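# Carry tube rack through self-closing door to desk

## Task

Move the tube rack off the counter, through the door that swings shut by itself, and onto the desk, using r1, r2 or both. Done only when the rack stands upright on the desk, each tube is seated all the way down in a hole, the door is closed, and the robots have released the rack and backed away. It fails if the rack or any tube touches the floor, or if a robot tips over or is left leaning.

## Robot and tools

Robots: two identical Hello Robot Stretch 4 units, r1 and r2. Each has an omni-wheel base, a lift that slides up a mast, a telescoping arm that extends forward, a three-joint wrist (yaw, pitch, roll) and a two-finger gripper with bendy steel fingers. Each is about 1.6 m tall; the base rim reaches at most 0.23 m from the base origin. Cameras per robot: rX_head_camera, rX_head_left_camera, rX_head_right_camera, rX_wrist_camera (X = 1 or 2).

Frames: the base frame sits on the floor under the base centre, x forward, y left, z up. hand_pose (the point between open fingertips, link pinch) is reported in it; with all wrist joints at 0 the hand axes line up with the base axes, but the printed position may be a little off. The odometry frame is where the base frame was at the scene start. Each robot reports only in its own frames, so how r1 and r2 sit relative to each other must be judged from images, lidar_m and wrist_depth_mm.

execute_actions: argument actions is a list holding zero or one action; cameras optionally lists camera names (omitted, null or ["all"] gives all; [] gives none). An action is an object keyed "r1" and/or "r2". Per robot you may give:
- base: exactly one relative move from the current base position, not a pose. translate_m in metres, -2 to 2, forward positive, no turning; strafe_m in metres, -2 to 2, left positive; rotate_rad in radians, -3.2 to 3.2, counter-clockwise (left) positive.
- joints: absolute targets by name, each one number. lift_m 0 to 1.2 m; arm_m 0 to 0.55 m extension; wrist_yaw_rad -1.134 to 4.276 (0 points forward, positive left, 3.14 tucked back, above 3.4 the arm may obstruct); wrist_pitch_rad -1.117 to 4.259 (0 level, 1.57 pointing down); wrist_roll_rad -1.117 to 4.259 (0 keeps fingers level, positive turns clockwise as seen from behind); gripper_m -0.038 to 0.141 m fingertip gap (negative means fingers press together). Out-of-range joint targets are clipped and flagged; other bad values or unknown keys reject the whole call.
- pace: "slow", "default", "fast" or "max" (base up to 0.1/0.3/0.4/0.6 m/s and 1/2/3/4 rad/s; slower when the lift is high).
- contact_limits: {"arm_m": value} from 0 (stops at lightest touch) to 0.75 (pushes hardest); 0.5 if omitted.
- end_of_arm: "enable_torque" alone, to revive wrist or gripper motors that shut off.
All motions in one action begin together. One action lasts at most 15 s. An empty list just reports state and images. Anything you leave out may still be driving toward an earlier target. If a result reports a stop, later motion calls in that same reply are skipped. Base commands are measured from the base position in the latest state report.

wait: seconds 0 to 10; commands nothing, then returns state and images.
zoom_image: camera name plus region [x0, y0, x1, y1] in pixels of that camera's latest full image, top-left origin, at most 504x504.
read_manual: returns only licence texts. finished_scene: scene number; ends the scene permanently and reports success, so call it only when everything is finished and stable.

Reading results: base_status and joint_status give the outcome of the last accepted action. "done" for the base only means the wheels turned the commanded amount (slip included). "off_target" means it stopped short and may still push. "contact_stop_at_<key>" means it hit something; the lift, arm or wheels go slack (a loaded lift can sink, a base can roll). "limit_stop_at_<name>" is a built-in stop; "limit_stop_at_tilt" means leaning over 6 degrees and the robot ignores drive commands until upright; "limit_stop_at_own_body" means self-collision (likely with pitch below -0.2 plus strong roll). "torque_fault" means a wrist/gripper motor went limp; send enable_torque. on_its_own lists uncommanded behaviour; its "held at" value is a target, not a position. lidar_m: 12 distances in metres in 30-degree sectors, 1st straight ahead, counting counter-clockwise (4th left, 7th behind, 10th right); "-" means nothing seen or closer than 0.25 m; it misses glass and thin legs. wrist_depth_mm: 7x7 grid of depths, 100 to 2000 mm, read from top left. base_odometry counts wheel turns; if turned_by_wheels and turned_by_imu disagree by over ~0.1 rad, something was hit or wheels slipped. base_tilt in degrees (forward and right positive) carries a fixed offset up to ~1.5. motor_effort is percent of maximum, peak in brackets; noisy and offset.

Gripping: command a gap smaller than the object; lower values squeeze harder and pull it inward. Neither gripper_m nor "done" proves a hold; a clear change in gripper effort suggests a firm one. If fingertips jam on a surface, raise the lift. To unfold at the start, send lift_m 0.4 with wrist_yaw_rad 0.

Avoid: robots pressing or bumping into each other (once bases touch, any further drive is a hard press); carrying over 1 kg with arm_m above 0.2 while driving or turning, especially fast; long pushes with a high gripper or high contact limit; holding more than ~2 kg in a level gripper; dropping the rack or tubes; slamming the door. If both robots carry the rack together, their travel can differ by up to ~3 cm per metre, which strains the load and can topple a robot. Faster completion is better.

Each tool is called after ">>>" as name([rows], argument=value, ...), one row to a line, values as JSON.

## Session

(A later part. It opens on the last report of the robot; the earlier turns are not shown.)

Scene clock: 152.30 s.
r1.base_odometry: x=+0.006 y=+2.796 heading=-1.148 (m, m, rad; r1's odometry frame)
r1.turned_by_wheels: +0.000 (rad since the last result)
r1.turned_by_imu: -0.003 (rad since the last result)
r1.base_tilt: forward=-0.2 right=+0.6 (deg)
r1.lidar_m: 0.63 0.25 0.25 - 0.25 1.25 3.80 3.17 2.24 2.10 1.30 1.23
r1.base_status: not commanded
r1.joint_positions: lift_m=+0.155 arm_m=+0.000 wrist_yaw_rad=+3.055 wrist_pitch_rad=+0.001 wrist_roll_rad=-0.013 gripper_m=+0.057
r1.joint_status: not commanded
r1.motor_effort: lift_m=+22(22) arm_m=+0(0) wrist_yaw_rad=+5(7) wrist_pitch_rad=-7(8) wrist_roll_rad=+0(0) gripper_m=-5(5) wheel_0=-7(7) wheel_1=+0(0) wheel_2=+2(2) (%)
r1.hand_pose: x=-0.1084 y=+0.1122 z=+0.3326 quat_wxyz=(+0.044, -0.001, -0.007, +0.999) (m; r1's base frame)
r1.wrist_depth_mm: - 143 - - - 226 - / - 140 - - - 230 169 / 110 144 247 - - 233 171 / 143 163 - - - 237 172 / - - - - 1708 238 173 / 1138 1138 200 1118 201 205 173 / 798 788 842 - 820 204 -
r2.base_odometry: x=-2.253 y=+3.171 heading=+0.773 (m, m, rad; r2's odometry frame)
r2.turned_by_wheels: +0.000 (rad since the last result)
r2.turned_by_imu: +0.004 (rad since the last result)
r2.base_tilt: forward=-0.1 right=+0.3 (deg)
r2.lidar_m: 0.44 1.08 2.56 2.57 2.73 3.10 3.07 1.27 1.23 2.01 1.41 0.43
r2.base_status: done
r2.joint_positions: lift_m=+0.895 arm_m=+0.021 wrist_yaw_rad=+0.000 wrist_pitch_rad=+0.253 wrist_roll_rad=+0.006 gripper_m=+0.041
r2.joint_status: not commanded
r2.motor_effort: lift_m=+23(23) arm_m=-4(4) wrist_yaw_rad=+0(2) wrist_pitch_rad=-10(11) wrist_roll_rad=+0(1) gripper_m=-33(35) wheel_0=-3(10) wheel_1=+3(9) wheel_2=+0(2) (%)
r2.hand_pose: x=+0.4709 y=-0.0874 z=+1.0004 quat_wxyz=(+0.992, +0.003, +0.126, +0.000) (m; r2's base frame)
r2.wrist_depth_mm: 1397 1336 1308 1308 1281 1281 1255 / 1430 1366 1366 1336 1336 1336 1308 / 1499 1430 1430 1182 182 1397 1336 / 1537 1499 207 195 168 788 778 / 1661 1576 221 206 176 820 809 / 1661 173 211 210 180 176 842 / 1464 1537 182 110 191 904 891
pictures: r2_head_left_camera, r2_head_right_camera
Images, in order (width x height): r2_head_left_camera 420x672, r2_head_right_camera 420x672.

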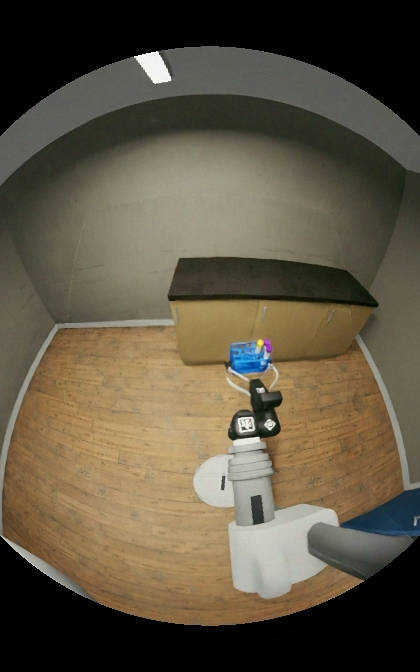

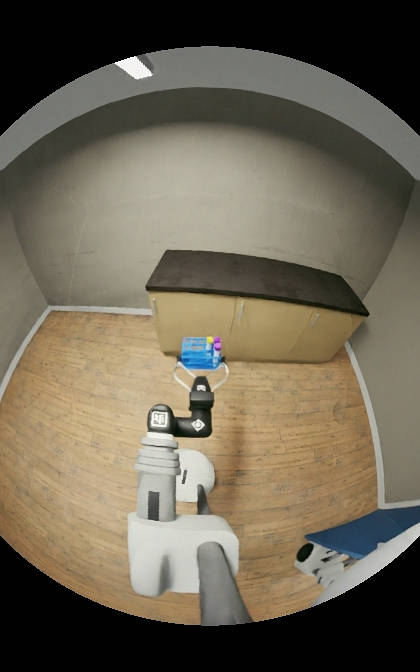

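>>> execute_actions([
  {"r2":{"base":{"translate_m":-2.0}}},
], cameras=["r2_head_left_camera","r2_head_right_camera"])

Scene clock: 161.37 s.
r1.base_odometry: x=+0.006 y=+2.796 heading=-1.148 (m, m, rad; r1's odometry frame)
r1.turned_by_wheels: +0.000 (rad since the last result)
r1.turned_by_imu: -0.004 (rad since the last result)
r1.base_tilt: forward=-0.2 right=+0.6 (deg)
r1.lidar_m: 0.61 0.26 0.25 - 0.25 3.91 3.80 1.06 1.24 2.11 1.30 1.22
r1.base_status: not commanded
r1.joint_positions: lift_m=+0.155 arm_m=+0.000 wrist_yaw_rad=+3.055 wrist_pitch_rad=+0.001 wrist_roll_rad=-0.013 gripper_m=+0.057
r1.joint_status: not commanded
r1.motor_effort: lift_m=+21(21) arm_m=+0(0) wrist_yaw_rad=+6(4) wrist_pitch_rad=-7(7) wrist_roll_rad=+1(0) gripper_m=-4(6) wheel_0=-7(7) wheel_1=+0(0) wheel_2=+3(2) (%)
r1.hand_pose: x=-0.1084 y=+0.1122 z=+0.3326 quat_wxyz=(+0.044, -0.001, -0.007, +0.999) (m; r1's base frame)
r1.wrist_depth_mm: - 142 - - - 225 - / - 140 - - - 229 168 / 111 144 246 - - 233 171 / 143 163 - - - 236 173 / - - - 1921 1708 237 174 / 1138 1138 200 1098 200 205 173 / 809 778 831 - 809 204 -
r2.base_odometry: x=-3.685 y=+1.775 heading=+0.773 (m, m, rad; r2's odometry frame)
r2.turned_by_wheels: +0.000 (rad since the last result)
r2.turned_by_imu: +0.011 (rad since the last result)
r2.base_tilt: forward=-0.1 right=+0.3 (deg)
r2.lidar_m: 0.44 3.61 2.78 2.71 1.41 1.08 1.05 1.11 1.67 1.88 1.24 0.43
r2.base_status: done
r2.joint_positions: lift_m=+0.895 arm_m=+0.021 wrist_yaw_rad=+0.000 wrist_pitch_rad=+0.254 wrist_roll_rad=+0.006 gripper_m=+0.041
r2.joint_status: not commanded
r2.motor_effort: lift_m=+22(23) arm_m=-4(4) wrist_yaw_rad=-3(1) wrist_pitch_rad=-10(10) wrist_roll_rad=+0(1) gripper_m=-33(32) wheel_0=+0(10) wheel_1=-2(8) wheel_2=-2(10) (%)
r2.hand_pose: x=+0.4709 y=-0.0874 z=+1.0005 quat_wxyz=(+0.992, +0.003, +0.126, +0.000) (m; r2's base frame)
r2.wrist_depth_mm: - - - - - - - / - - - - - - - / - - - - 183 - - / - - 207 193 168 - - / - - 220 206 176 - - / - 173 211 210 180 176 1921 / 1499 1537 181 110 192 1576 1576
pictures: r2_head_left_camera, r2_head_right_camera
Images, in order (width x height): r2_head_left_camera 420x672, r2_head_right_camera 420x672.

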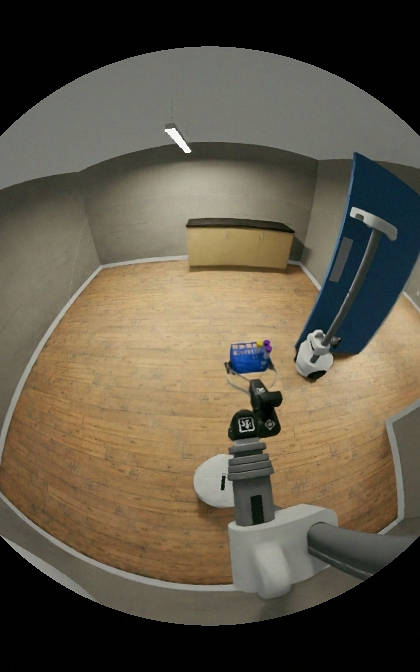

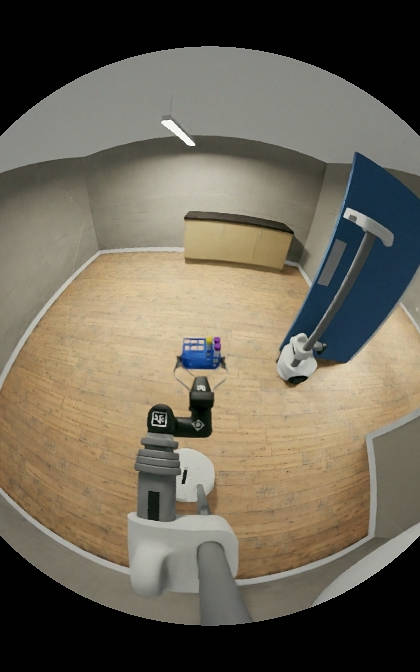

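>>> execute_actions([
  {"r2":{"base":{"strafe_m":-0.3},"pace":"slow"}},
], cameras=[])

>>> execute_actions([
  {"r2":{"base":{"rotate_rad":1.52},"pace":"slow"}},
], cameras=[])

>>> execute_actions([
  {"r2":{"base":{"translate_m":-1.1}}},
], cameras=["r2_head_left_camera","r2_head_right_camera","r1_head_right_camera"])

Scene clock: 168.70 s.
r1.base_odometry: x=+0.006 y=+2.796 heading=-1.148 (m, m, rad; r1's odometry frame)
r1.turned_by_wheels: +0.000 (rad since the last result)
r1.turned_by_imu: -0.003 (rad since the last result)
r1.base_tilt: forward=-0.2 right=+0.6 (deg)
r1.lidar_m: 0.60 0.25 0.25 - 0.25 3.90 3.80 0.80 0.80 2.11 1.28 1.21
r1.base_status: not commanded
r1.joint_positions: lift_m=+0.155 arm_m=+0.000 wrist_yaw_rad=+3.055 wrist_pitch_rad=+0.001 wrist_roll_rad=-0.013 gripper_m=+0.057
r1.joint_status: not commanded
r1.motor_effort: lift_m=+22(22) arm_m=+0(0) wrist_yaw_rad=+5(6) wrist_pitch_rad=-7(10) wrist_roll_rad=+0(1) gripper_m=-3(5) wheel_0=-7(6) wheel_1=+0(0) wheel_2=+3(3) (%)
r1.hand_pose: x=-0.1084 y=+0.1122 z=+0.3326 quat_wxyz=(+0.044, -0.001, -0.007, +0.999) (m; r1's base frame)
r1.wrist_depth_mm: - 143 - - - 226 - / - 140 - - - 230 169 / 110 144 247 - - 235 171 / 143 163 - - - 236 172 / - - - 1921 1708 237 173 / 1160 1138 199 1118 200 204 173 / 809 788 842 - 820 204 -
r2.base_odometry: x=-3.476 y=+1.560 heading=+0.773 (m, m, rad; r2's odometry frame)
r2.turned_by_wheels: +0.000 (rad since the last result)
r2.turned_by_imu: +0.002 (rad since the last result)
r2.base_tilt: forward=-0.2 right=+0.3 (deg)
r2.lidar_m: 0.42 3.88 3.07 3.01 1.44 1.10 1.01 1.13 1.62 1.58 1.12 0.43
r2.base_status: done
r2.joint_positions: lift_m=+0.895 arm_m=+0.021 wrist_yaw_rad=+0.000 wrist_pitch_rad=+0.254 wrist_roll_rad=+0.006 gripper_m=+0.041
r2.joint_status: not commanded
r2.motor_effort: lift_m=+22(22) arm_m=-4(4) wrist_yaw_rad=-1(1) wrist_pitch_rad=-11(10) wrist_roll_rad=-1(0) gripper_m=-37(34) wheel_0=+3(5) wheel_1=-2(8) wheel_2=-1(2) (%)
r2.hand_pose: x=+0.4709 y=-0.0874 z=+1.0005 quat_wxyz=(+0.992, +0.003, +0.126, +0.000) (m; r2's base frame)
r2.wrist_depth_mm: - - - - - - 878 / - - - - - - 917 / - - - - 183 - 946 / - - 206 195 168 - 976 / - - 221 206 175 - 1008 / - 173 211 211 179 176 1042 / 1499 1499 181 110 187 1499 842
pictures: none
No camera images: the call's "cameras" was empty. Leave "cameras" out to get every camera's image.

Scene clock: 171.50 s.
r1.base_odometry: x=+0.006 y=+2.796 heading=-1.148 (m, m, rad; r1's odometry frame)
r1.turned_by_wheels: +0.000 (rad since the last result)
r1.turned_by_imu: -0.001 (rad since the last result)
r1.base_tilt: forward=-0.1 right=+0.7 (deg)
r1.lidar_m: 0.60 0.25 0.25 - 0.25 3.91 3.81 1.40 1.05 2.11 1.32 1.23
r1.base_status: not commanded
r1.joint_positions: lift_m=+0.155 arm_m=+0.000 wrist_yaw_rad=+3.055 wrist_pitch_rad=+0.001 wrist_roll_rad=-0.013 gripper_m=+0.057
r1.joint_status: not commanded
r1.motor_effort: lift_m=+21(21) arm_m=+0(0) wrist_yaw_rad=+4(4) wrist_pitch_rad=-8(8) wrist_roll_rad=+0(1) gripper_m=-2(4) wheel_0=-7(7) wheel_1=+0(0) wheel_2=+2(2) (%)
r1.hand_pose: x=-0.1084 y=+0.1122 z=+0.3326 quat_wxyz=(+0.044, -0.001, -0.007, +0.999) (m; r1's base frame)
r1.wrist_depth_mm: - 142 - - - 226 - / - 140 - - - 231 169 / 110 144 248 - - 233 170 / 143 163 - - - 236 172 / - - - 1921 1708 237 174 / 1118 1160 200 1118 200 205 174 / 788 788 854 - 809 203 -
r2.base_odometry: x=-3.476 y=+1.560 heading=+2.292 (m, m, rad; r2's odometry frame)
r2.turned_by_wheels: +1.519 (rad since the last result)
r2.turned_by_imu: +1.556 (rad since the last result)
r2.base_tilt: forward=-0.1 right=+0.3 (deg)
r2.lidar_m: 0.44 1.49 1.12 1.02 1.11 1.59 1.56 1.67 1.06 3.01 3.84 0.42
r2.base_status: done
r2.joint_positions: lift_m=+0.895 arm_m=+0.021 wrist_yaw_rad=+0.000 wrist_pitch_rad=+0.254 wrist_roll_rad=+0.006 gripper_m=+0.041
r2.joint_status: not commanded
r2.motor_effort: lift_m=+22(22) arm_m=-4(4) wrist_yaw_rad=+1(3) wrist_pitch_rad=-10(10) wrist_roll_rad=-1(1) gripper_m=-34(35) wheel_0=-4(10) wheel_1=-4(7) wheel_2=-1(7) (%)
r2.hand_pose: x=+0.4709 y=-0.0874 z=+1.0005 quat_wxyz=(+0.992, +0.003, +0.126, +0.000) (m; r2's base frame)
r2.wrist_depth_mm: 1661 - - - - - - / 1708 - - - - - - / 1708 - - - 184 - - / 1661 - 208 193 168 - - / 1661 - 222 206 176 - - / 1576 172 211 212 180 176 1983 / 1464 1537 181 110 191 1618 1537
pictures: none
No camera images: the call's "cameras" was empty. Leave "cameras" out to get every camera's image.

Scene clock: 176.63 s.
r1.base_odometry: x=+0.006 y=+2.796 heading=-1.148 (m, m, rad; r1's odometry frame)
r1.turned_by_wheels: +0.000 (rad since the last result)
r1.turned_by_imu: -0.002 (rad since the last result)
r1.base_tilt: forward=-0.1 right=+0.6 (deg)
r1.lidar_m: 0.61 0.25 0.25 - 0.25 3.91 3.81 3.16 2.23 0.85 0.85 1.22
r1.base_status: not commanded
r1.joint_positions: lift_m=+0.155 arm_m=+0.000 wrist_yaw_rad=+3.055 wrist_pitch_rad=+0.001 wrist_roll_rad=-0.013 gripper_m=+0.057
r1.joint_status: not commanded
r1.motor_effort: lift_m=+22(22) arm_m=+0(0) wrist_yaw_rad=+4(5) wrist_pitch_rad=-6(7) wrist_roll_rad=-1(2) gripper_m=-2(2) wheel_0=-7(6) wheel_1=+0(0) wheel_2=+2(3) (%)
r1.hand_pose: x=-0.1084 y=+0.1122 z=+0.3326 quat_wxyz=(+0.044, -0.001, -0.007, +0.999) (m; r1's base frame)
r1.wrist_depth_mm: - 143 - - - 226 - / - 140 - - - 230 168 / 110 144 247 - - 235 171 / 144 163 - - - 236 173 / - - - 1921 1661 238 173 / 1138 1138 199 1118 200 205 174 / 820 798 842 - 820 204 -
r2.base_odometry: x=-2.750 y=+0.734 heading=+2.291 (m, m, rad; r2's odometry frame)
r2.turned_by_wheels: -0.001 (rad since the last result)
r2.turned_by_imu: +0.005 (rad since the last result)
r2.base_tilt: forward=-0.3 right=+0.3 (deg)
r2.lidar_m: 0.44 1.50 1.12 1.10 0.65 0.48 0.46 4.94 1.17 0.91 0.85 0.43
r2.base_status: done
r2.joint_positions: lift_m=+0.895 arm_m=+0.021 wrist_yaw_rad=+0.000 wrist_pitch_rad=+0.254 wrist_roll_rad=+0.006 gripper_m=+0.041
r2.joint_status: not commanded
r2.motor_effort: lift_m=+22(22) arm_m=-4(4) wrist_yaw_rad=-2(3) wrist_pitch_rad=-10(10) wrist_roll_rad=-1(1) gripper_m=-35(37) wheel_0=-3(7) wheel_1=-3(7) wheel_2=-2(14) (%)
r2.hand_pose: x=+0.4709 y=-0.0874 z=+1.0005 quat_wxyz=(+0.992, +0.003, +0.126, +0.000) (m; r2's base frame)
r2.wrist_depth_mm: 1661 - - - - - - / 1708 - - - - - - / 1618 - - - 184 - - / 1661 - 207 193 167 - - / 1708 - 221 206 176 - - / 1618 173 211 211 180 176 1983 / 1499 1576 181 110 191 1576 1576
pictures: r1_head_right_camera, r2_head_left_camera, r2_head_right_camera
Images, in order (width x height): r1_head_right_camera 420x672, r2_head_left_camera 420x672, r2_head_right_camera 420x672.

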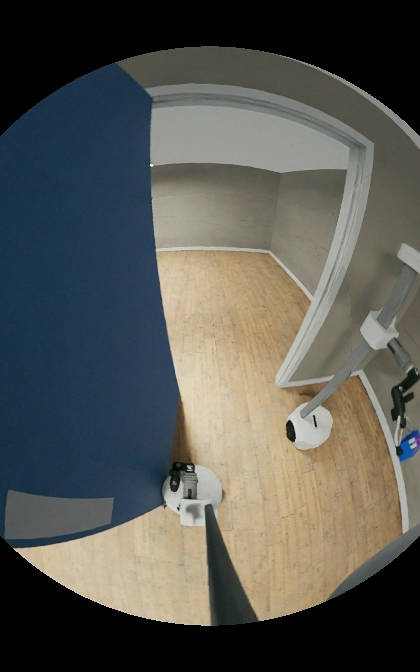

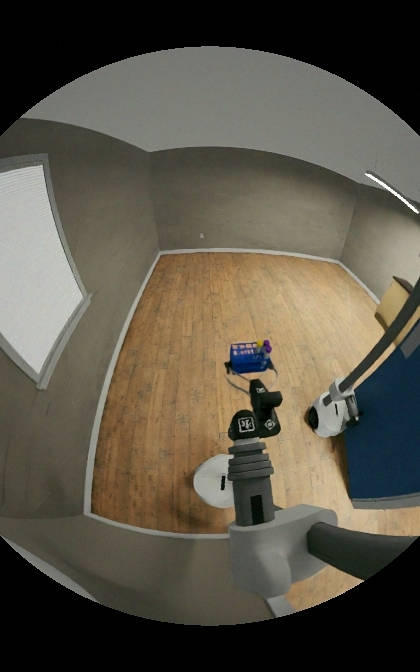

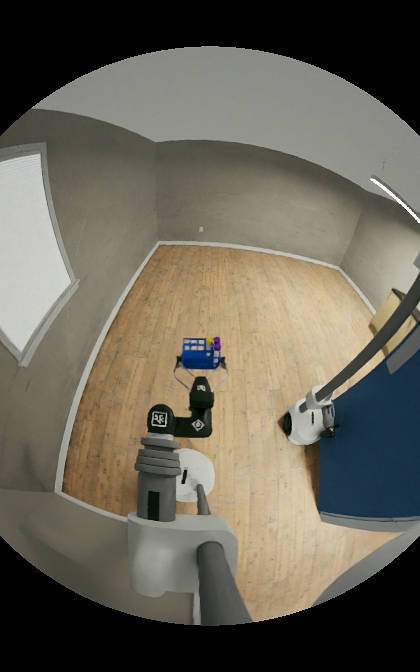

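>>> execute_actions([
  {"r2":{"base":{"translate_m":-0.17},"pace":"slow"}},
], cameras=[])

>>> execute_actions([
  {"r2":{"base":{"strafe_m":-0.42},"pace":"slow"}},
], cameras=["r2_head_left_camera","r2_head_right_camera","r1_head_right_camera"])

Scene clock: 181.60 s.
r1.base_odometry: x=+0.006 y=+2.796 heading=-1.148 (m, m, rad; r1's odometry frame)
r1.turned_by_wheels: +0.000 (rad since the last result)
r1.turned_by_imu: -0.002 (rad since the last result)
r1.base_tilt: forward=-0.2 right=+0.6 (deg)
r1.lidar_m: 0.62 0.26 0.25 - 0.25 3.89 3.81 3.15 2.23 0.85 0.85 1.21
r1.base_status: not commanded
r1.joint_positions: lift_m=+0.155 arm_m=+0.000 wrist_yaw_rad=+3.055 wrist_pitch_rad=+0.001 wrist_roll_rad=-0.013 gripper_m=+0.057
r1.joint_status: not commanded
r1.motor_effort: lift_m=+22(21) arm_m=+0(0) wrist_yaw_rad=+3(5) wrist_pitch_rad=-8(8) wrist_roll_rad=+0(1) gripper_m=-3(5) wheel_0=-6(7) wheel_1=+0(0) wheel_2=+2(3) (%)
r1.hand_pose: x=-0.1084 y=+0.1122 z=+0.3326 quat_wxyz=(+0.044, -0.001, -0.007, +0.999) (m; r1's base frame)
r1.wrist_depth_mm: - 142 - - - 226 - / - 140 - - - 229 168 / 110 144 246 - - 234 171 / 144 163 - - - 236 173 / - - - 1983 1661 238 173 / 1118 1118 200 1138 201 204 174 / 809 778 842 - 798 204 -
r2.base_odometry: x=-2.638 y=+0.606 heading=+2.291 (m, m, rad; r2's odometry frame)
r2.turned_by_wheels: +0.000 (rad since the last result)
r2.turned_by_imu: +0.002 (rad since the last result)
r2.base_tilt: forward=-0.2 right=+0.4 (deg)
r2.lidar_m: 0.43 1.50 1.16 1.10 0.43 0.31 0.30 0.31 1.13 1.11 0.94 0.44
r2.base_status: done
r2.joint_positions: lift_m=+0.895 arm_m=+0.021 wrist_yaw_rad=+0.000 wrist_pitch_rad=+0.254 wrist_roll_rad=+0.006 gripper_m=+0.041
r2.joint_status: not commanded
r2.motor_effort: lift_m=+22(22) arm_m=-4(4) wrist_yaw_rad=-1(3) wrist_pitch_rad=-10(11) wrist_roll_rad=+0(1) gripper_m=-37(34) wheel_0=-2(3) wheel_1=-3(7) wheel_2=+1(9) (%)
r2.hand_pose: x=+0.4709 y=-0.0874 z=+1.0005 quat_wxyz=(+0.992, +0.003, +0.126, +0.000) (m; r2's base frame)
r2.wrist_depth_mm: 1661 - - - - - - / 1661 - - - - - - / 1708 - - - 184 - - / 1708 - 206 193 168 - - / 1618 - 221 206 175 - - / 1618 173 211 210 180 176 - / 1537 1576 182 110 191 1576 1537
pictures: none
No camera images: the call's "cameras" was empty. Leave "cameras" out to get every camera's image.

Scene clock: 186.93 s.
r1.base_odometry: x=+0.006 y=+2.796 heading=-1.148 (m, m, rad; r1's odometry frame)
r1.turned_by_wheels: +0.000 (rad since the last result)
r1.turned_by_imu: -0.002 (rad since the last result)
r1.base_tilt: forward=-0.2 right=+0.6 (deg)
r1.lidar_m: 0.63 0.26 0.25 - 0.26 3.87 3.79 3.16 2.24 0.43 0.43 0.58
r1.base_status: not commanded
r1.joint_positions: lift_m=+0.155 arm_m=+0.000 wrist_yaw_rad=+3.055 wrist_pitch_rad=+0.001 wrist_roll_rad=-0.013 gripper_m=+0.057
r1.joint_status: not commanded
r1.motor_effort: lift_m=+22(22) arm_m=+0(0) wrist_yaw_rad=+3(4) wrist_pitch_rad=-8(8) wrist_roll_rad=+0(0) gripper_m=-2(5) wheel_0=-7(6) wheel_1=+0(0) wheel_2=+3(3) (%)
r1.hand_pose: x=-0.1084 y=+0.1122 z=+0.3326 quat_wxyz=(+0.044, -0.001, -0.007, +0.999) (m; r1's base frame)
r1.wrist_depth_mm: - 142 - - - 224 - / - 140 - - - 230 168 / 110 144 247 - - 233 171 / 144 163 - - - 236 172 / - - - 1983 1661 238 173 / 1182 1160 200 1098 201 204 173 / 809 798 831 - 820 203 -
r2.base_odometry: x=-2.323 y=+0.883 heading=+2.291 (m, m, rad; r2's odometry frame)
r2.turned_by_wheels: +0.000 (rad since the last result)
r2.turned_by_imu: +0.003 (rad since the last result)
r2.base_tilt: forward=-0.1 right=+0.3 (deg)
r2.lidar_m: 0.44 2.11 1.58 1.16 0.44 0.42 - 4.48 0.71 0.70 0.61 0.43
r2.base_status: done
r2.joint_positions: lift_m=+0.895 arm_m=+0.021 wrist_yaw_rad=+0.000 wrist_pitch_rad=+0.254 wrist_roll_rad=+0.006 gripper_m=+0.041
r2.joint_status: not commanded
r2.motor_effort: lift_m=+22(22) arm_m=-4(4) wrist_yaw_rad=-5(3) wrist_pitch_rad=-10(10) wrist_roll_rad=-1(1) gripper_m=-36(34) wheel_0=+4(10) wheel_1=-2(8) wheel_2=-1(2) (%)
r2.hand_pose: x=+0.4709 y=-0.0874 z=+1.0005 quat_wxyz=(+0.992, +0.003, +0.126, +0.000) (m; r2's base frame)
r2.wrist_depth_mm: - - - - - - - / - - - - - - - / - - - - 186 - - / - - 207 194 167 - - / - - 221 206 175 - - / - 173 211 211 179 176 1921 / 1499 1537 181 110 191 1618 1537
pictures: r1_head_right_camera, r2_head_left_camera, r2_head_right_camera
Images, in order (width x height): r1_head_right_camera 420x672, r2_head_left_camera 420x672, r2_head_right_camera 420x672.

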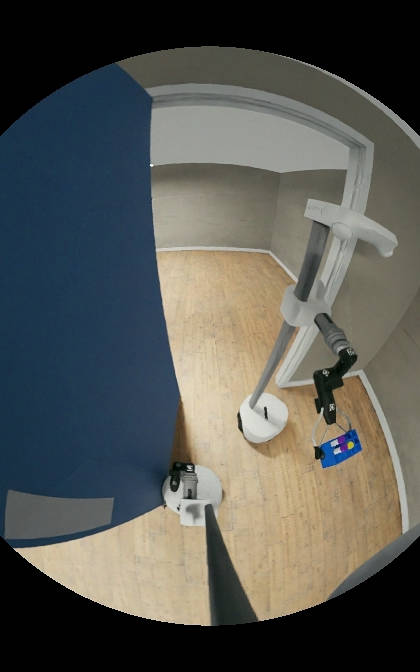

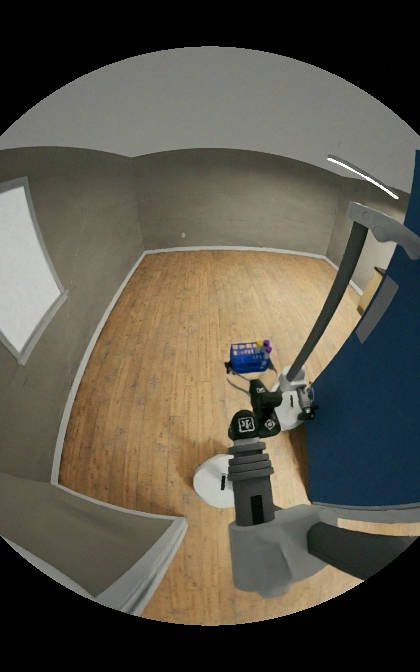

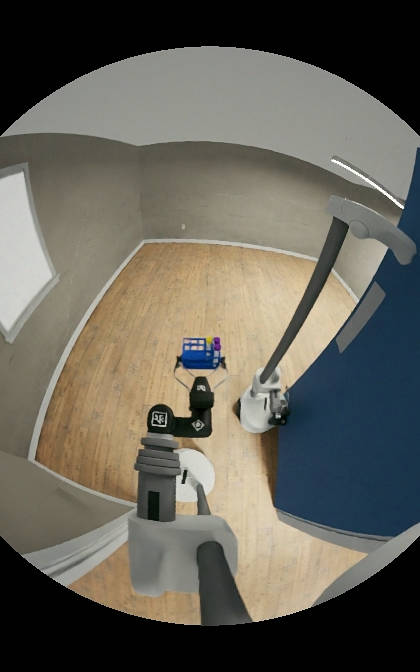

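>>> execute_actions([
  {"r2":{"base":{"strafe_m":-0.07},"pace":"slow"}},
], cameras=[])

>>> execute_actions([
  {"r2":{"base":{"translate_m":-0.3},"pace":"slow"}},
], cameras=["r2_head_left_camera","r2_head_right_camera","r1_head_right_camera"])

Scene clock: 191.47 s.
r1.base_odometry: x=+0.006 y=+2.796 heading=-1.148 (m, m, rad; r1's odometry frame)
r1.turned_by_wheels: +0.000 (rad since the last result)
r1.turned_by_imu: -0.002 (rad since the last result)
r1.base_tilt: forward=-0.1 right=+0.6 (deg)
r1.lidar_m: 0.60 0.26 0.25 - 0.25 3.90 3.81 3.17 2.23 0.36 0.35 0.52
r1.base_status: not commanded
r1.joint_positions: lift_m=+0.155 arm_m=+0.000 wrist_yaw_rad=+3.055 wrist_pitch_rad=+0.001 wrist_roll_rad=-0.013 gripper_m=+0.057
r1.joint_status: not commanded
r1.motor_effort: lift_m=+22(22) arm_m=+0(0) wrist_yaw_rad=+5(5) wrist_pitch_rad=-8(8) wrist_roll_rad=+1(0) gripper_m=-5(4) wheel_0=-7(7) wheel_1=+0(0) wheel_2=+2(3) (%)
r1.hand_pose: x=-0.1084 y=+0.1122 z=+0.3326 quat_wxyz=(+0.044, -0.001, -0.007, +0.999) (m; r1's base frame)
r1.wrist_depth_mm: - 142 - - - 226 - / - 140 - - - 231 169 / 110 144 246 - - 234 172 / 143 163 - - - 235 173 / - - - 1921 1708 238 173 / 1138 1160 200 1118 200 204 173 / 798 788 842 - 809 204 -
r2.base_odometry: x=-2.270 y=+0.929 heading=+2.291 (m, m, rad; r2's odometry frame)
r2.turned_by_wheels: +0.000 (rad since the last result)
r2.turned_by_imu: +0.002 (rad since the last result)
r2.base_tilt: forward=-0.3 right=+0.3 (deg)
r2.lidar_m: 0.43 2.22 1.65 1.18 0.47 0.51 - 4.53 0.64 0.63 0.55 0.43
r2.base_status: done
r2.joint_positions: lift_m=+0.895 arm_m=+0.021 wrist_yaw_rad=+0.000 wrist_pitch_rad=+0.254 wrist_roll_rad=+0.006 gripper_m=+0.041
r2.joint_status: not commanded
r2.motor_effort: lift_m=+22(22) arm_m=-4(4) wrist_yaw_rad=-2(2) wrist_pitch_rad=-10(10) wrist_roll_rad=+0(0) gripper_m=-34(34) wheel_0=+2(13) wheel_1=-4(7) wheel_2=+0(2) (%)
r2.hand_pose: x=+0.4709 y=-0.0874 z=+1.0005 quat_wxyz=(+0.992, +0.003, +0.126, +0.000) (m; r2's base frame)
r2.wrist_depth_mm: - - - - - - - / - - - - - - - / - - - - 164 - - / - - 208 193 167 - - / - - 221 206 174 - - / - 173 211 211 180 176 1983 / 1464 1537 181 110 191 1576 1499
pictures: none
No camera images: the call's "cameras" was empty. Leave "cameras" out to get every camera's image.

Scene clock: 195.73 s.
r1.base_odometry: x=+0.006 y=+2.796 heading=-1.148 (m, m, rad; r1's odometry frame)
r1.turned_by_wheels: +0.000 (rad since the last result)
r1.turned_by_imu: -0.002 (rad since the last result)
r1.base_tilt: forward=-0.2 right=+0.7 (deg)
r1.lidar_m: 0.60 0.26 0.25 - 0.25 3.87 3.83 3.16 2.23 2.11 0.51 0.49
r1.base_status: not commanded
r1.joint_positions: lift_m=+0.155 arm_m=+0.000 wrist_yaw_rad=+3.055 wrist_pitch_rad=+0.001 wrist_roll_rad=-0.013 gripper_m=+0.057
r1.joint_status: not commanded
r1.motor_effort: lift_m=+21(21) arm_m=+0(0) wrist_yaw_rad=+5(6) wrist_pitch_rad=-6(8) wrist_roll_rad=-1(1) gripper_m=-5(5) wheel_0=-7(7) wheel_1=+0(0) wheel_2=+2(3) (%)
r1.hand_pose: x=-0.1084 y=+0.1122 z=+0.3326 quat_wxyz=(+0.044, -0.001, -0.007, +0.999) (m; r1's base frame)
r1.wrist_depth_mm: - 142 - - - 227 - / - 140 - - - 230 169 / 111 144 246 - - 235 171 / 144 163 - - - 236 173 / - - - 1983 1708 237 174 / 1118 1138 200 1098 201 204 173 / 798 788 842 - 831 203 -
r2.base_odometry: x=-2.073 y=+0.704 heading=+2.291 (m, m, rad; r2's odometry frame)
r2.turned_by_wheels: +0.000 (rad since the last result)
r2.turned_by_imu: +0.003 (rad since the last result)
r2.base_tilt: forward=-0.2 right=+0.4 (deg)
r2.lidar_m: 0.45 2.19 1.64 0.33 0.37 2.39 - 4.31 0.66 0.60 0.67 0.43
r2.base_status: done
r2.joint_positions: lift_m=+0.895 arm_m=+0.021 wrist_yaw_rad=+0.000 wrist_pitch_rad=+0.254 wrist_roll_rad=+0.006 gripper_m=+0.041
r2.joint_status: not commanded
r2.motor_effort: lift_m=+22(22) arm_m=-4(4) wrist_yaw_rad=+0(4) wrist_pitch_rad=-11(11) wrist_roll_rad=+0(0) gripper_m=-38(35) wheel_0=-2(7) wheel_1=-2(6) wheel_2=+2(6) (%)
r2.hand_pose: x=+0.4709 y=-0.0874 z=+1.0005 quat_wxyz=(+0.992, +0.003, +0.126, +0.000) (m; r2's base frame)
r2.wrist_depth_mm: - - - - - - - / - - - - - - - / - - - - 182 - - / - - 207 193 167 - - / - - 221 205 174 - - / - 173 211 211 179 176 1921 / 1499 1537 181 110 192 809 1537
pictures: r1_head_right_camera, r2_head_left_camera, r2_head_right_camera
Images, in order (width x height): r1_head_right_camera 420x672, r2_head_left_camera 420x672, r2_head_right_camera 420x672.

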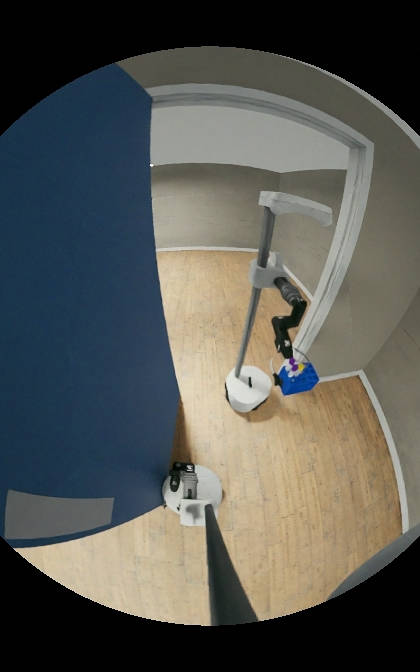

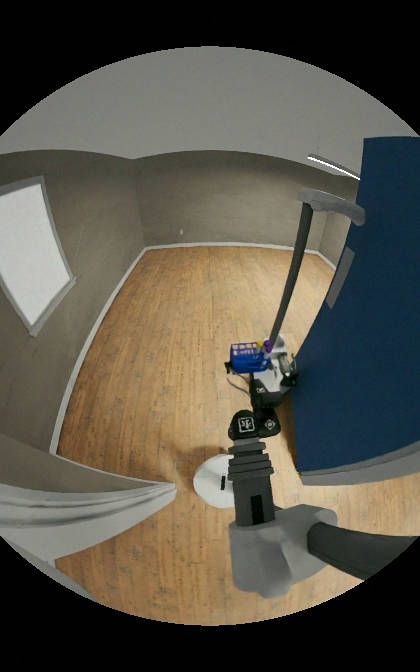

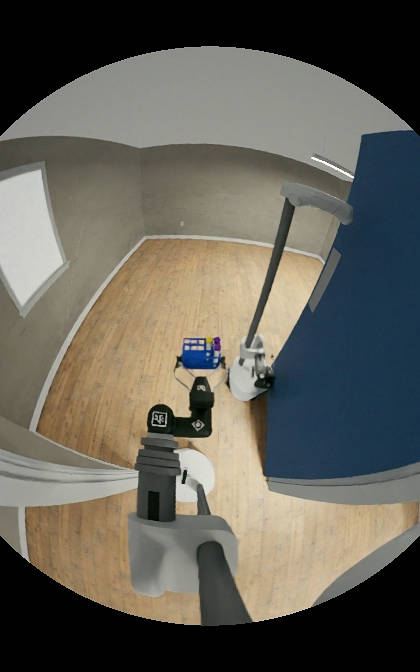

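>>> execute_actions([
  {"r2":{"base":{"translate_m":-0.7},"pace":"slow"}},
], cameras=[])

>>> execute_actions([
  {"r2":{"base":{"translate_m":-1.2}},"r1":{"base":{"translate_m":0.25},"pace":"slow"}},
], cameras=["r2_head_left_camera","r2_head_right_camera","r1_head_right_camera"])

Scene clock: 205.97 s.
r1.base_odometry: x=+0.006 y=+2.796 heading=-1.148 (m, m, rad; r1's odometry frame)
r1.turned_by_wheels: +0.000 (rad since the last result)
r1.turned_by_imu: -0.004 (rad since the last result)
r1.base_tilt: forward=-0.2 right=+0.6 (deg)
r1.lidar_m: 0.61 0.26 0.25 - 0.25 3.90 3.81 3.17 2.24 2.10 1.29 1.11
r1.base_status: not commanded
r1.joint_positions: lift_m=+0.155 arm_m=+0.000 wrist_yaw_rad=+3.055 wrist_pitch_rad=+0.001 wrist_roll_rad=-0.013 gripper_m=+0.057
r1.joint_status: not commanded
r1.motor_effort: lift_m=+21(21) arm_m=+0(0) wrist_yaw_rad=+4(3) wrist_pitch_rad=-9(7) wrist_roll_rad=+1(1) gripper_m=-2(7) wheel_0=-6(7) wheel_1=+0(0) wheel_2=+3(2) (%)
r1.hand_pose: x=-0.1084 y=+0.1122 z=+0.3326 quat_wxyz=(+0.044, -0.001, -0.007, +0.999) (m; r1's base frame)
r1.wrist_depth_mm: - 142 - - - 226 - / - 140 - - - 230 168 / 111 144 247 - - 234 171 / 144 163 - - - 236 173 / - - - - 1661 237 174 / 1160 1118 200 1118 200 206 173 / 809 778 854 - 809 204 -
r2.base_odometry: x=-1.611 y=+0.177 heading=+2.290 (m, m, rad; r2's odometry frame)
r2.turned_by_wheels: +0.000 (rad since the last result)
r2.turned_by_imu: +0.007 (rad since the last result)
r2.base_tilt: forward=-0.2 right=+0.3 (deg)
r2.lidar_m: 0.44 0.63 0.77 1.63 1.73 2.44 3.51 3.67 2.38 1.85 0.81 0.46
r2.base_status: done
r2.joint_positions: lift_m=+0.895 arm_m=+0.021 wrist_yaw_rad=+0.000 wrist_pitch_rad=+0.254 wrist_roll_rad=+0.006 gripper_m=+0.041
r2.joint_status: not commanded
r2.motor_effort: lift_m=+22(22) arm_m=-4(4) wrist_yaw_rad=-1(1) wrist_pitch_rad=-11(10) wrist_roll_rad=-1(1) gripper_m=-35(34) wheel_0=-2(9) wheel_1=-3(6) wheel_2=+1(7) (%)
r2.hand_pose: x=+0.4709 y=-0.0874 z=+1.0005 quat_wxyz=(+0.992, +0.003, +0.126, +0.000) (m; r2's base frame)
r2.wrist_depth_mm: - - - - - - 946 / - - - - 1308 - 917 / - - - - 184 - 917 / - - 208 192 168 - 931 / - - 221 206 176 1397 891 / - 173 211 211 180 176 854 / 1464 1537 181 110 191 1308 809
pictures: none
No camera images: the call's "cameras" was empty. Leave "cameras" out to get every camera's image.

Scene clock: 211.43 s.
r1.base_odometry: x=+0.095 y=+2.563 heading=-1.144 (m, m, rad; r1's odometry frame)
r1.turned_by_wheels: +0.003 (rad since the last result)
r1.turned_by_imu: +0.000 (rad since the last result)
r1.base_tilt: forward=-0.2 right=+0.7 (deg)
r1.lidar_m: 0.60 0.25 0.25 - 0.25 0.31 4.09 3.12 2.21 2.09 1.05 2.89
r1.base_status: done
r1.joint_positions: lift_m=+0.155 arm_m=+0.000 wrist_yaw_rad=+3.055 wrist_pitch_rad=+0.001 wrist_roll_rad=-0.013 gripper_m=+0.057
r1.joint_status: not commanded
r1.on_its_own: the wheels are slack since a contact_stop
r1.motor_effort: lift_m=+21(22) arm_m=+0(0) wrist_yaw_rad=+3(5) wrist_pitch_rad=-8(8) wrist_roll_rad=-3(1) gripper_m=-4(5) wheel_0=+0(14) wheel_1=+0(36) wheel_2=+0(10) (%)
r1.hand_pose: x=-0.1084 y=+0.1122 z=+0.3326 quat_wxyz=(+0.044, -0.001, -0.007, +0.999) (m; r1's base frame)
r1.wrist_depth_mm: - 142 - - - 229 - / - 140 - - - 233 170 / 110 144 246 - - 236 173 / 143 163 - - - 239 174 / - - - 1983 407 241 175 / 1160 1138 200 1118 201 207 175 / 798 788 831 - 407 206 -
r2.base_odometry: x=-0.821 y=-0.725 heading=+2.290 (m, m, rad; r2's odometry frame)
r2.turned_by_wheels: +0.000 (rad since the last result)
r2.turned_by_imu: +0.006 (rad since the last result)
r2.base_tilt: forward=-0.3 right=+0.3 (deg)
r2.lidar_m: 0.43 1.81 1.74 1.68 1.76 2.33 2.27 2.42 3.13 2.24 2.36 0.43
r2.base_status: done
r2.joint_positions: lift_m=+0.895 arm_m=+0.021 wrist_yaw_rad=+0.000 wrist_pitch_rad=+0.254 wrist_roll_rad=+0.006 gripper_m=+0.041
r2.joint_status: not commanded
r2.motor_effort: lift_m=+21(22) arm_m=-4(4) wrist_yaw_rad=-3(1) wrist_pitch_rad=-11(10) wrist_roll_rad=-1(0) gripper_m=-34(35) wheel_0=-1(3) wheel_1=-2(7) wheel_2=-2(11) (%)
r2.hand_pose: x=+0.4709 y=-0.0874 z=+1.0005 quat_wxyz=(+0.992, +0.003, +0.126, +0.000) (m; r2's base frame)
r2.wrist_depth_mm: 1430 1366 - - - 1308 1308 / 1430 1464 - - - 1366 1397 / 1537 1464 - - 184 1464 1464 / 1618 1537 208 192 168 1499 1430 / 1708 1576 222 205 175 1537 1537 / 1661 173 211 210 180 176 1661 / 1464 1537 181 110 191 1576 1576
pictures: r1_head_right_camera, r2_head_left_camera, r2_head_right_camera
Images, in order (width x height): r1_head_right_camera 420x672, r2_head_left_camera 420x672, r2_head_right_camera 420x672.

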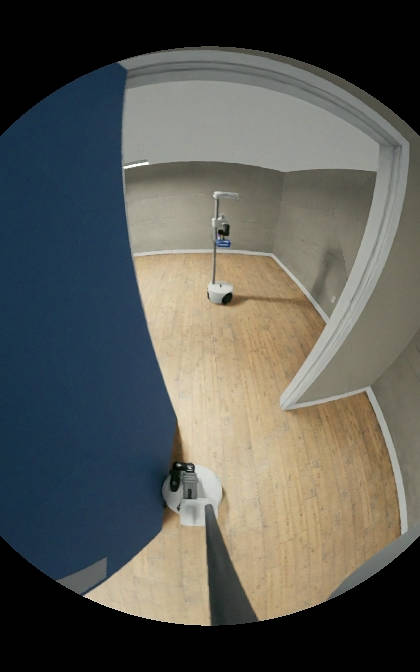

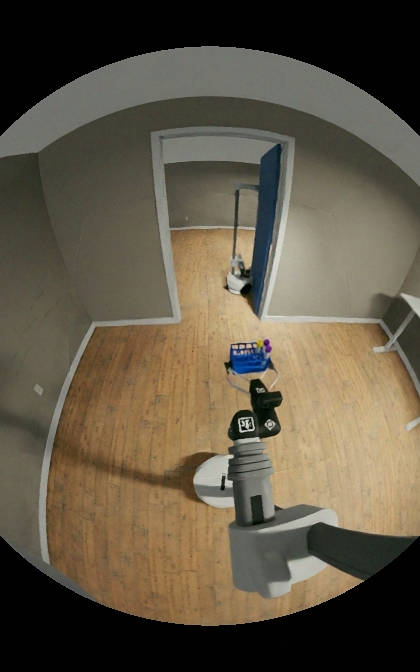

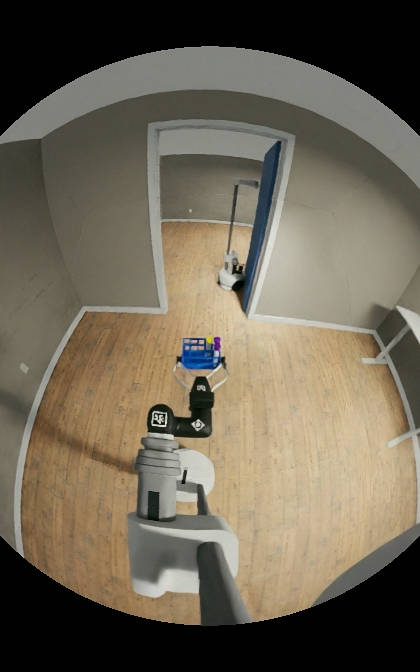

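>>> execute_actions([
  {"r2":{"base":{"rotate_rad":-1.55},"pace":"slow"},"r1":{"base":{"strafe_m":-0.2},"pace":"slow"}},
], cameras=["r2_head_left_camera","r1_head_right_camera"])

Scene clock: 216.53 s.
r1.base_odometry: x=-0.087 y=+2.480 heading=-1.144 (m, m, rad; r1's odometry frame)
r1.turned_by_wheels: +0.000 (rad since the last result)
r1.turned_by_imu: -0.002 (rad since the last result)
r1.base_tilt: forward=-0.2 right=+0.6 (deg)
r1.lidar_m: 2.28 0.36 0.25 - 0.25 0.25 4.08 2.81 1.99 1.88 0.91 0.87
r1.base_status: done
r1.joint_positions: lift_m=+0.155 arm_m=+0.000 wrist_yaw_rad=+3.055 wrist_pitch_rad=+0.001 wrist_roll_rad=-0.013 gripper_m=+0.057
r1.joint_status: not commanded
r1.motor_effort: lift_m=+22(22) arm_m=+0(0) wrist_yaw_rad=+6(3) wrist_pitch_rad=-8(8) wrist_roll_rad=+0(1) gripper_m=-7(4) wheel_0=-4(4) wheel_1=+2(6) wheel_2=+2(3) (%)
r1.hand_pose: x=-0.1084 y=+0.1122 z=+0.3326 quat_wxyz=(+0.044, -0.001, -0.007, +0.999) (m; r1's base frame)
r1.wrist_depth_mm: - 142 - - 285 193 - / - 140 - - 289 196 161 / 110 144 248 - 291 198 163 / 143 163 - - 296 200 163 / - - - 1708 262 202 165 / 1138 1118 200 462 200 184 165 / 798 798 831 - 266 183 -
r2.base_odometry: x=-0.821 y=-0.725 heading=+0.741 (m, m, rad; r2's odometry frame)
r2.turned_by_wheels: -1.549 (rad since the last result)
r2.turned_by_imu: -1.585 (rad since the last result)
r2.base_tilt: forward=-0.2 right=+0.2 (deg)
r2.lidar_m: 0.43 2.35 1.80 1.76 1.81 1.74 1.68 1.78 2.33 2.29 2.39 0.42
r2.base_status: done
r2.joint_positions: lift_m=+0.895 arm_m=+0.021 wrist_yaw_rad=+0.000 wrist_pitch_rad=+0.254 wrist_roll_rad=+0.006 gripper_m=+0.041
r2.joint_status: not commanded
r2.motor_effort: lift_m=+21(21) arm_m=-4(4) wrist_yaw_rad=-3(3) wrist_pitch_rad=-10(11) wrist_roll_rad=-1(0) gripper_m=-35(30) wheel_0=+3(6) wheel_1=+4(7) wheel_2=+4(10) (%)
r2.hand_pose: x=+0.4709 y=-0.0874 z=+1.0005 quat_wxyz=(+0.992, +0.003, +0.126, +0.000) (m; r2's base frame)
r2.wrist_depth_mm: - - - - - - - / - - - - - - - / - - - - 182 - - / - - 207 194 168 - - / - - 221 206 175 - - / - 173 211 210 181 176 1983 / 1464 1576 181 110 191 1576 1576
pictures: r1_head_right_camera, r2_head_left_camera
Images, in order (width x height): r1_head_right_camera 420x672, r2_head_left_camera 420x672.

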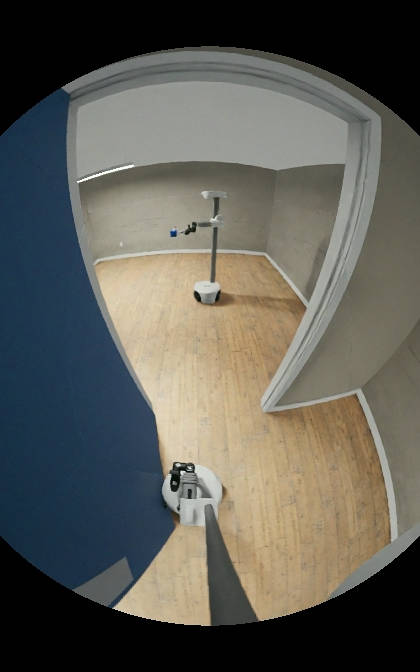

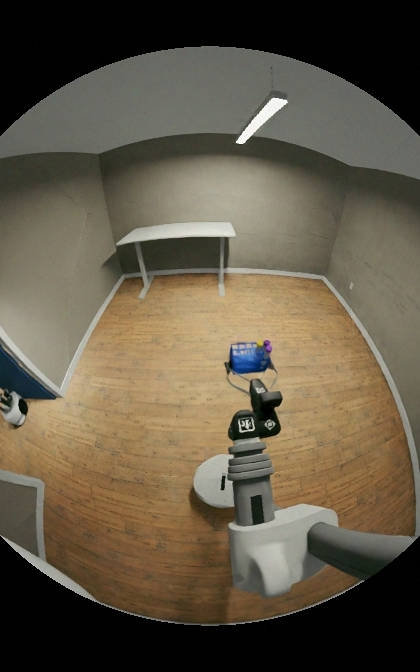

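>>> execute_actions([
  {"r2":{"base":{"translate_m":1.4}},"r1":{"base":{"strafe_m":-0.2},"pace":"slow"}},
], cameras=[])

>>> execute_actions([
  {"r2":{"base":{"strafe_m":0.5},"pace":"slow"},"r1":{"base":{"translate_m":0.5},"pace":"slow"}},
], cameras=["r2_head_left_camera","r1_head_right_camera"])

Scene clock: 224.60 s.
r1.base_odometry: x=-0.269 y=+2.398 heading=-1.145 (m, m, rad; r1's odometry frame)
r1.turned_by_wheels: +0.000 (rad since the last result)
r1.turned_by_imu: -0.004 (rad since the last result)
r1.base_tilt: forward=-0.2 right=+0.6 (deg)
r1.lidar_m: 4.75 0.63 0.26 0.25 - 0.25 4.09 2.53 1.77 1.68 0.94 0.78
r1.base_status: done
r1.joint_positions: lift_m=+0.155 arm_m=+0.000 wrist_yaw_rad=+3.055 wrist_pitch_rad=+0.001 wrist_roll_rad=-0.013 gripper_m=+0.057
r1.joint_status: not commanded
r1.motor_effort: lift_m=+22(22) arm_m=+0(0) wrist_yaw_rad=+4(4) wrist_pitch_rad=-7(9) wrist_roll_rad=-2(1) gripper_m=-6(3) wheel_0=-7(6) wheel_1=+0(6) wheel_2=+4(3) (%)
r1.hand_pose: x=-0.1084 y=+0.1122 z=+0.3326 quat_wxyz=(+0.044, -0.001, -0.007, +0.999) (m; r1's base frame)
r1.wrist_depth_mm: - 142 - 359 255 196 - / - 140 - 362 256 198 171 / 110 144 247 366 262 200 173 / 143 164 - 373 264 202 174 / - - - 357 244 203 176 / 1160 1138 200 343 200 190 176 / 798 788 831 - 248 190 -
r2.base_odometry: x=+0.212 y=+0.220 heading=+0.741 (m, m, rad; r2's odometry frame)
r2.turned_by_wheels: +0.000 (rad since the last result)
r2.turned_by_imu: -0.001 (rad since the last result)
r2.base_tilt: forward=-0.1 right=+0.3 (deg)
r2.lidar_m: 0.44 0.88 1.27 1.64 1.73 2.48 3.08 3.18 2.40 2.32 2.22 0.44
r2.base_status: done
r2.joint_positions: lift_m=+0.895 arm_m=+0.021 wrist_yaw_rad=+0.000 wrist_pitch_rad=+0.254 wrist_roll_rad=+0.006 gripper_m=+0.041
r2.joint_status: not commanded
r2.motor_effort: lift_m=+21(21) arm_m=-4(4) wrist_yaw_rad=-1(2) wrist_pitch_rad=-11(10) wrist_roll_rad=+0(1) gripper_m=-36(33) wheel_0=+1(7) wheel_1=+2(9) wheel_2=+0(11) (%)
r2.hand_pose: x=+0.4709 y=-0.0874 z=+1.0006 quat_wxyz=(+0.992, +0.003, +0.126, +0.000) (m; r2's base frame)
r2.wrist_depth_mm: 1308 1308 1281 1308 1255 1281 1229 / 1336 1366 1366 1336 1281 1308 1255 / 1229 1182 1182 976 181 1366 1336 / 750 654 208 194 169 1366 1430 / 1537 1537 220 205 176 1499 1430 / 1618 173 211 211 181 176 1499 / 1499 1576 181 110 191 1576 1537
pictures: none
No camera images: the call's "cameras" was empty. Leave "cameras" out to get every camera's image.

Scene clock: 230.90 s.
r1.base_odometry: x=-0.063 y=+1.942 heading=-1.144 (m, m, rad; r1's odometry frame)
r1.turned_by_wheels: +0.001 (rad since the last result)
r1.turned_by_imu: -0.004 (rad since the last result)
r1.base_tilt: forward=-0.2 right=+0.7 (deg)
r1.lidar_m: 4.27 1.78 0.55 0.25 0.25 - 0.25 0.35 1.80 0.73 0.43 2.31
r1.base_status: done
r1.joint_positions: lift_m=+0.155 arm_m=+0.000 wrist_yaw_rad=+3.055 wrist_pitch_rad=+0.001 wrist_roll_rad=-0.013 gripper_m=+0.057
r1.joint_status: not commanded
r1.motor_effort: lift_m=+21(21) arm_m=+0(0) wrist_yaw_rad=+4(4) wrist_pitch_rad=-7(8) wrist_roll_rad=-2(0) gripper_m=-2(2) wheel_0=-14(13) wheel_1=+14(14) wheel_2=+8(8) (%)
r1.hand_pose: x=-0.1084 y=+0.1122 z=+0.3326 quat_wxyz=(+0.044, -0.001, -0.007, +0.999) (m; r1's base frame)
r1.wrist_depth_mm: - 142 336 293 252 221 202 / - 140 322 293 254 224 204 / 110 145 247 297 258 225 206 / 143 163 338 300 260 228 207 / 1576 445 362 297 251 229 210 / 1060 455 200 293 201 223 210 / 788 462 375 - 255 224 211
r2.base_odometry: x=-0.125 y=+0.589 heading=+0.741 (m, m, rad; r2's odometry frame)
r2.turned_by_wheels: +0.000 (rad since the last result)
r2.turned_by_imu: +0.002 (rad since the last result)
r2.base_tilt: forward=-0.2 right=+0.3 (deg)
r2.lidar_m: 0.44 0.91 1.17 1.15 1.22 1.89 3.06 3.27 2.94 2.85 1.18 0.44
r2.base_status: done
r2.joint_positions: lift_m=+0.895 arm_m=+0.021 wrist_yaw_rad=+0.000 wrist_pitch_rad=+0.254 wrist_roll_rad=+0.006 gripper_m=+0.041
r2.joint_status: not commanded
r2.motor_effort: lift_m=+21(21) arm_m=-4(4) wrist_yaw_rad=-1(1) wrist_pitch_rad=-10(10) wrist_roll_rad=-1(0) gripper_m=-32(32) wheel_0=-3(7) wheel_1=+3(8) wheel_2=-1(1) (%)
r2.hand_pose: x=+0.4709 y=-0.0874 z=+1.0006 quat_wxyz=(+0.992, +0.003, +0.126, +0.000) (m; r2's base frame)
r2.wrist_depth_mm: 1336 1366 1336 1308 1281 1255 1281 / 1397 1366 1397 1366 1308 1336 1308 / 1464 1182 1160 960 163 1138 1098 / 750 661 208 195 167 715 707 / 1537 1098 221 206 174 1430 1281 / 1618 172 211 211 179 177 1464 / 1464 1499 182 110 192 1576 1464
pictures: r1_head_right_camera, r2_head_left_camera
Images, in order (width x height): r1_head_right_camera 420x672, r2_head_left_camera 420x672.

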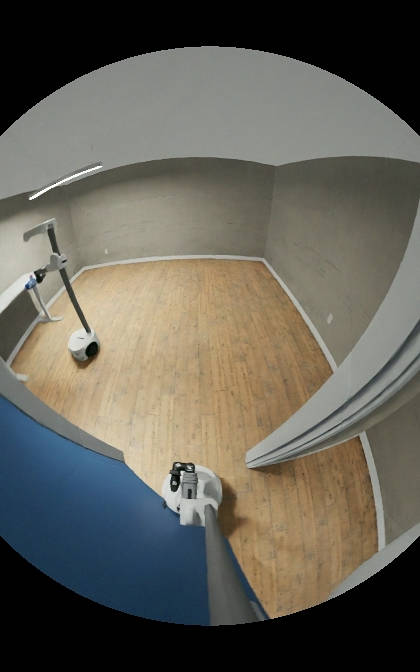

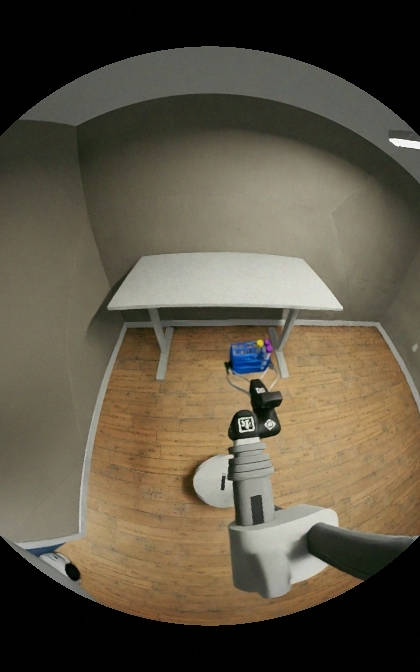

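>>> execute_actions([
  {"r2":{"base":{"translate_m":0.27},"pace":"slow"},"r1":{"base":{"translate_m":0.6},"pace":"slow"}},
], cameras=["r2_head_camera","r1_head_right_camera"])

Scene clock: 239.17 s.
r1.base_odometry: x=+0.186 y=+1.396 heading=-1.144 (m, m, rad; r1's odometry frame)
r1.turned_by_wheels: +0.000 (rad since the last result)
r1.turned_by_imu: +0.213 (rad since the last result)
r1.base_tilt: forward=-0.2 right=+0.6 (deg)
r1.lidar_m: 3.71 3.80 1.63 0.63 0.41 0.33 0.33 0.38 0.52 1.68 1.88 3.02
r1.base_status: done
r1.joint_positions: lift_m=+0.155 arm_m=+0.000 wrist_yaw_rad=+3.055 wrist_pitch_rad=+0.001 wrist_roll_rad=-0.013 gripper_m=+0.057
r1.joint_status: not commanded
r1.motor_effort: lift_m=+22(21) arm_m=+0(0) wrist_yaw_rad=+4(6) wrist_pitch_rad=-8(9) wrist_roll_rad=+1(1) gripper_m=-5(4) wheel_0=+2(11) wheel_1=+4(12) wheel_2=-3(7) (%)
r1.hand_pose: x=-0.1084 y=+0.1122 z=+0.3326 quat_wxyz=(+0.044, -0.001, -0.007, +0.999) (m; r1's base frame)
r1.wrist_depth_mm: - 142 469 455 445 430 418 / - 140 469 459 442 430 418 / 110 144 248 459 445 433 427 / 144 163 477 469 449 442 430 / 517 500 484 466 445 442 430 / 521 508 200 469 200 442 433 / 530 512 496 - 459 445 436
r2.base_odometry: x=+0.074 y=+0.771 heading=+0.741 (m, m, rad; r2's odometry frame)
r2.turned_by_wheels: +0.000 (rad since the last result)
r2.turned_by_imu: +0.003 (rad since the last result)
r2.base_tilt: forward=-0.2 right=+0.4 (deg)
r2.lidar_m: 0.44 0.65 0.94 1.13 1.20 1.64 3.36 3.55 2.94 2.87 0.83 0.44
r2.base_status: done
r2.joint_positions: lift_m=+0.895 arm_m=+0.021 wrist_yaw_rad=+0.000 wrist_pitch_rad=+0.254 wrist_roll_rad=+0.006 gripper_m=+0.041
r2.joint_status: not commanded
r2.motor_effort: lift_m=+21(21) arm_m=-4(4) wrist_yaw_rad=-1(2) wrist_pitch_rad=-10(10) wrist_roll_rad=+0(0) gripper_m=-34(36) wheel_0=+2(5) wheel_1=+5(6) wheel_2=-1(5) (%)
r2.hand_pose: x=+0.4709 y=-0.0874 z=+1.0006 quat_wxyz=(+0.992, +0.003, +0.126, +0.000) (m; r2's base frame)
r2.wrist_depth_mm: 1098 1078 1078 1060 1060 1025 1042 / 1098 1118 1078 1118 1078 1078 1078 / 1160 1160 1118 960 163 1098 1078 / 597 591 207 193 167 564 564 / 392 389 222 206 174 379 379 / 831 173 211 210 179 176 1255 / 854 1366 181 110 191 1308 1281
pictures: r1_head_right_camera, r2_head_camera
Images, in order (width x height): r1_head_right_camera 420x672, r2_head_camera 420x560.

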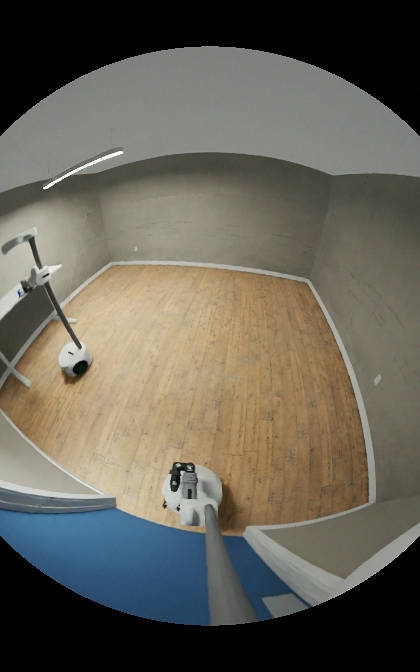

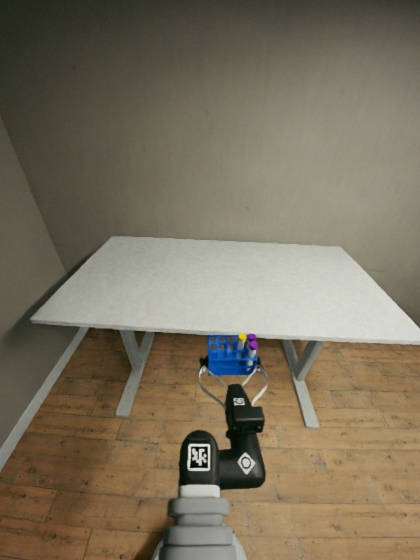

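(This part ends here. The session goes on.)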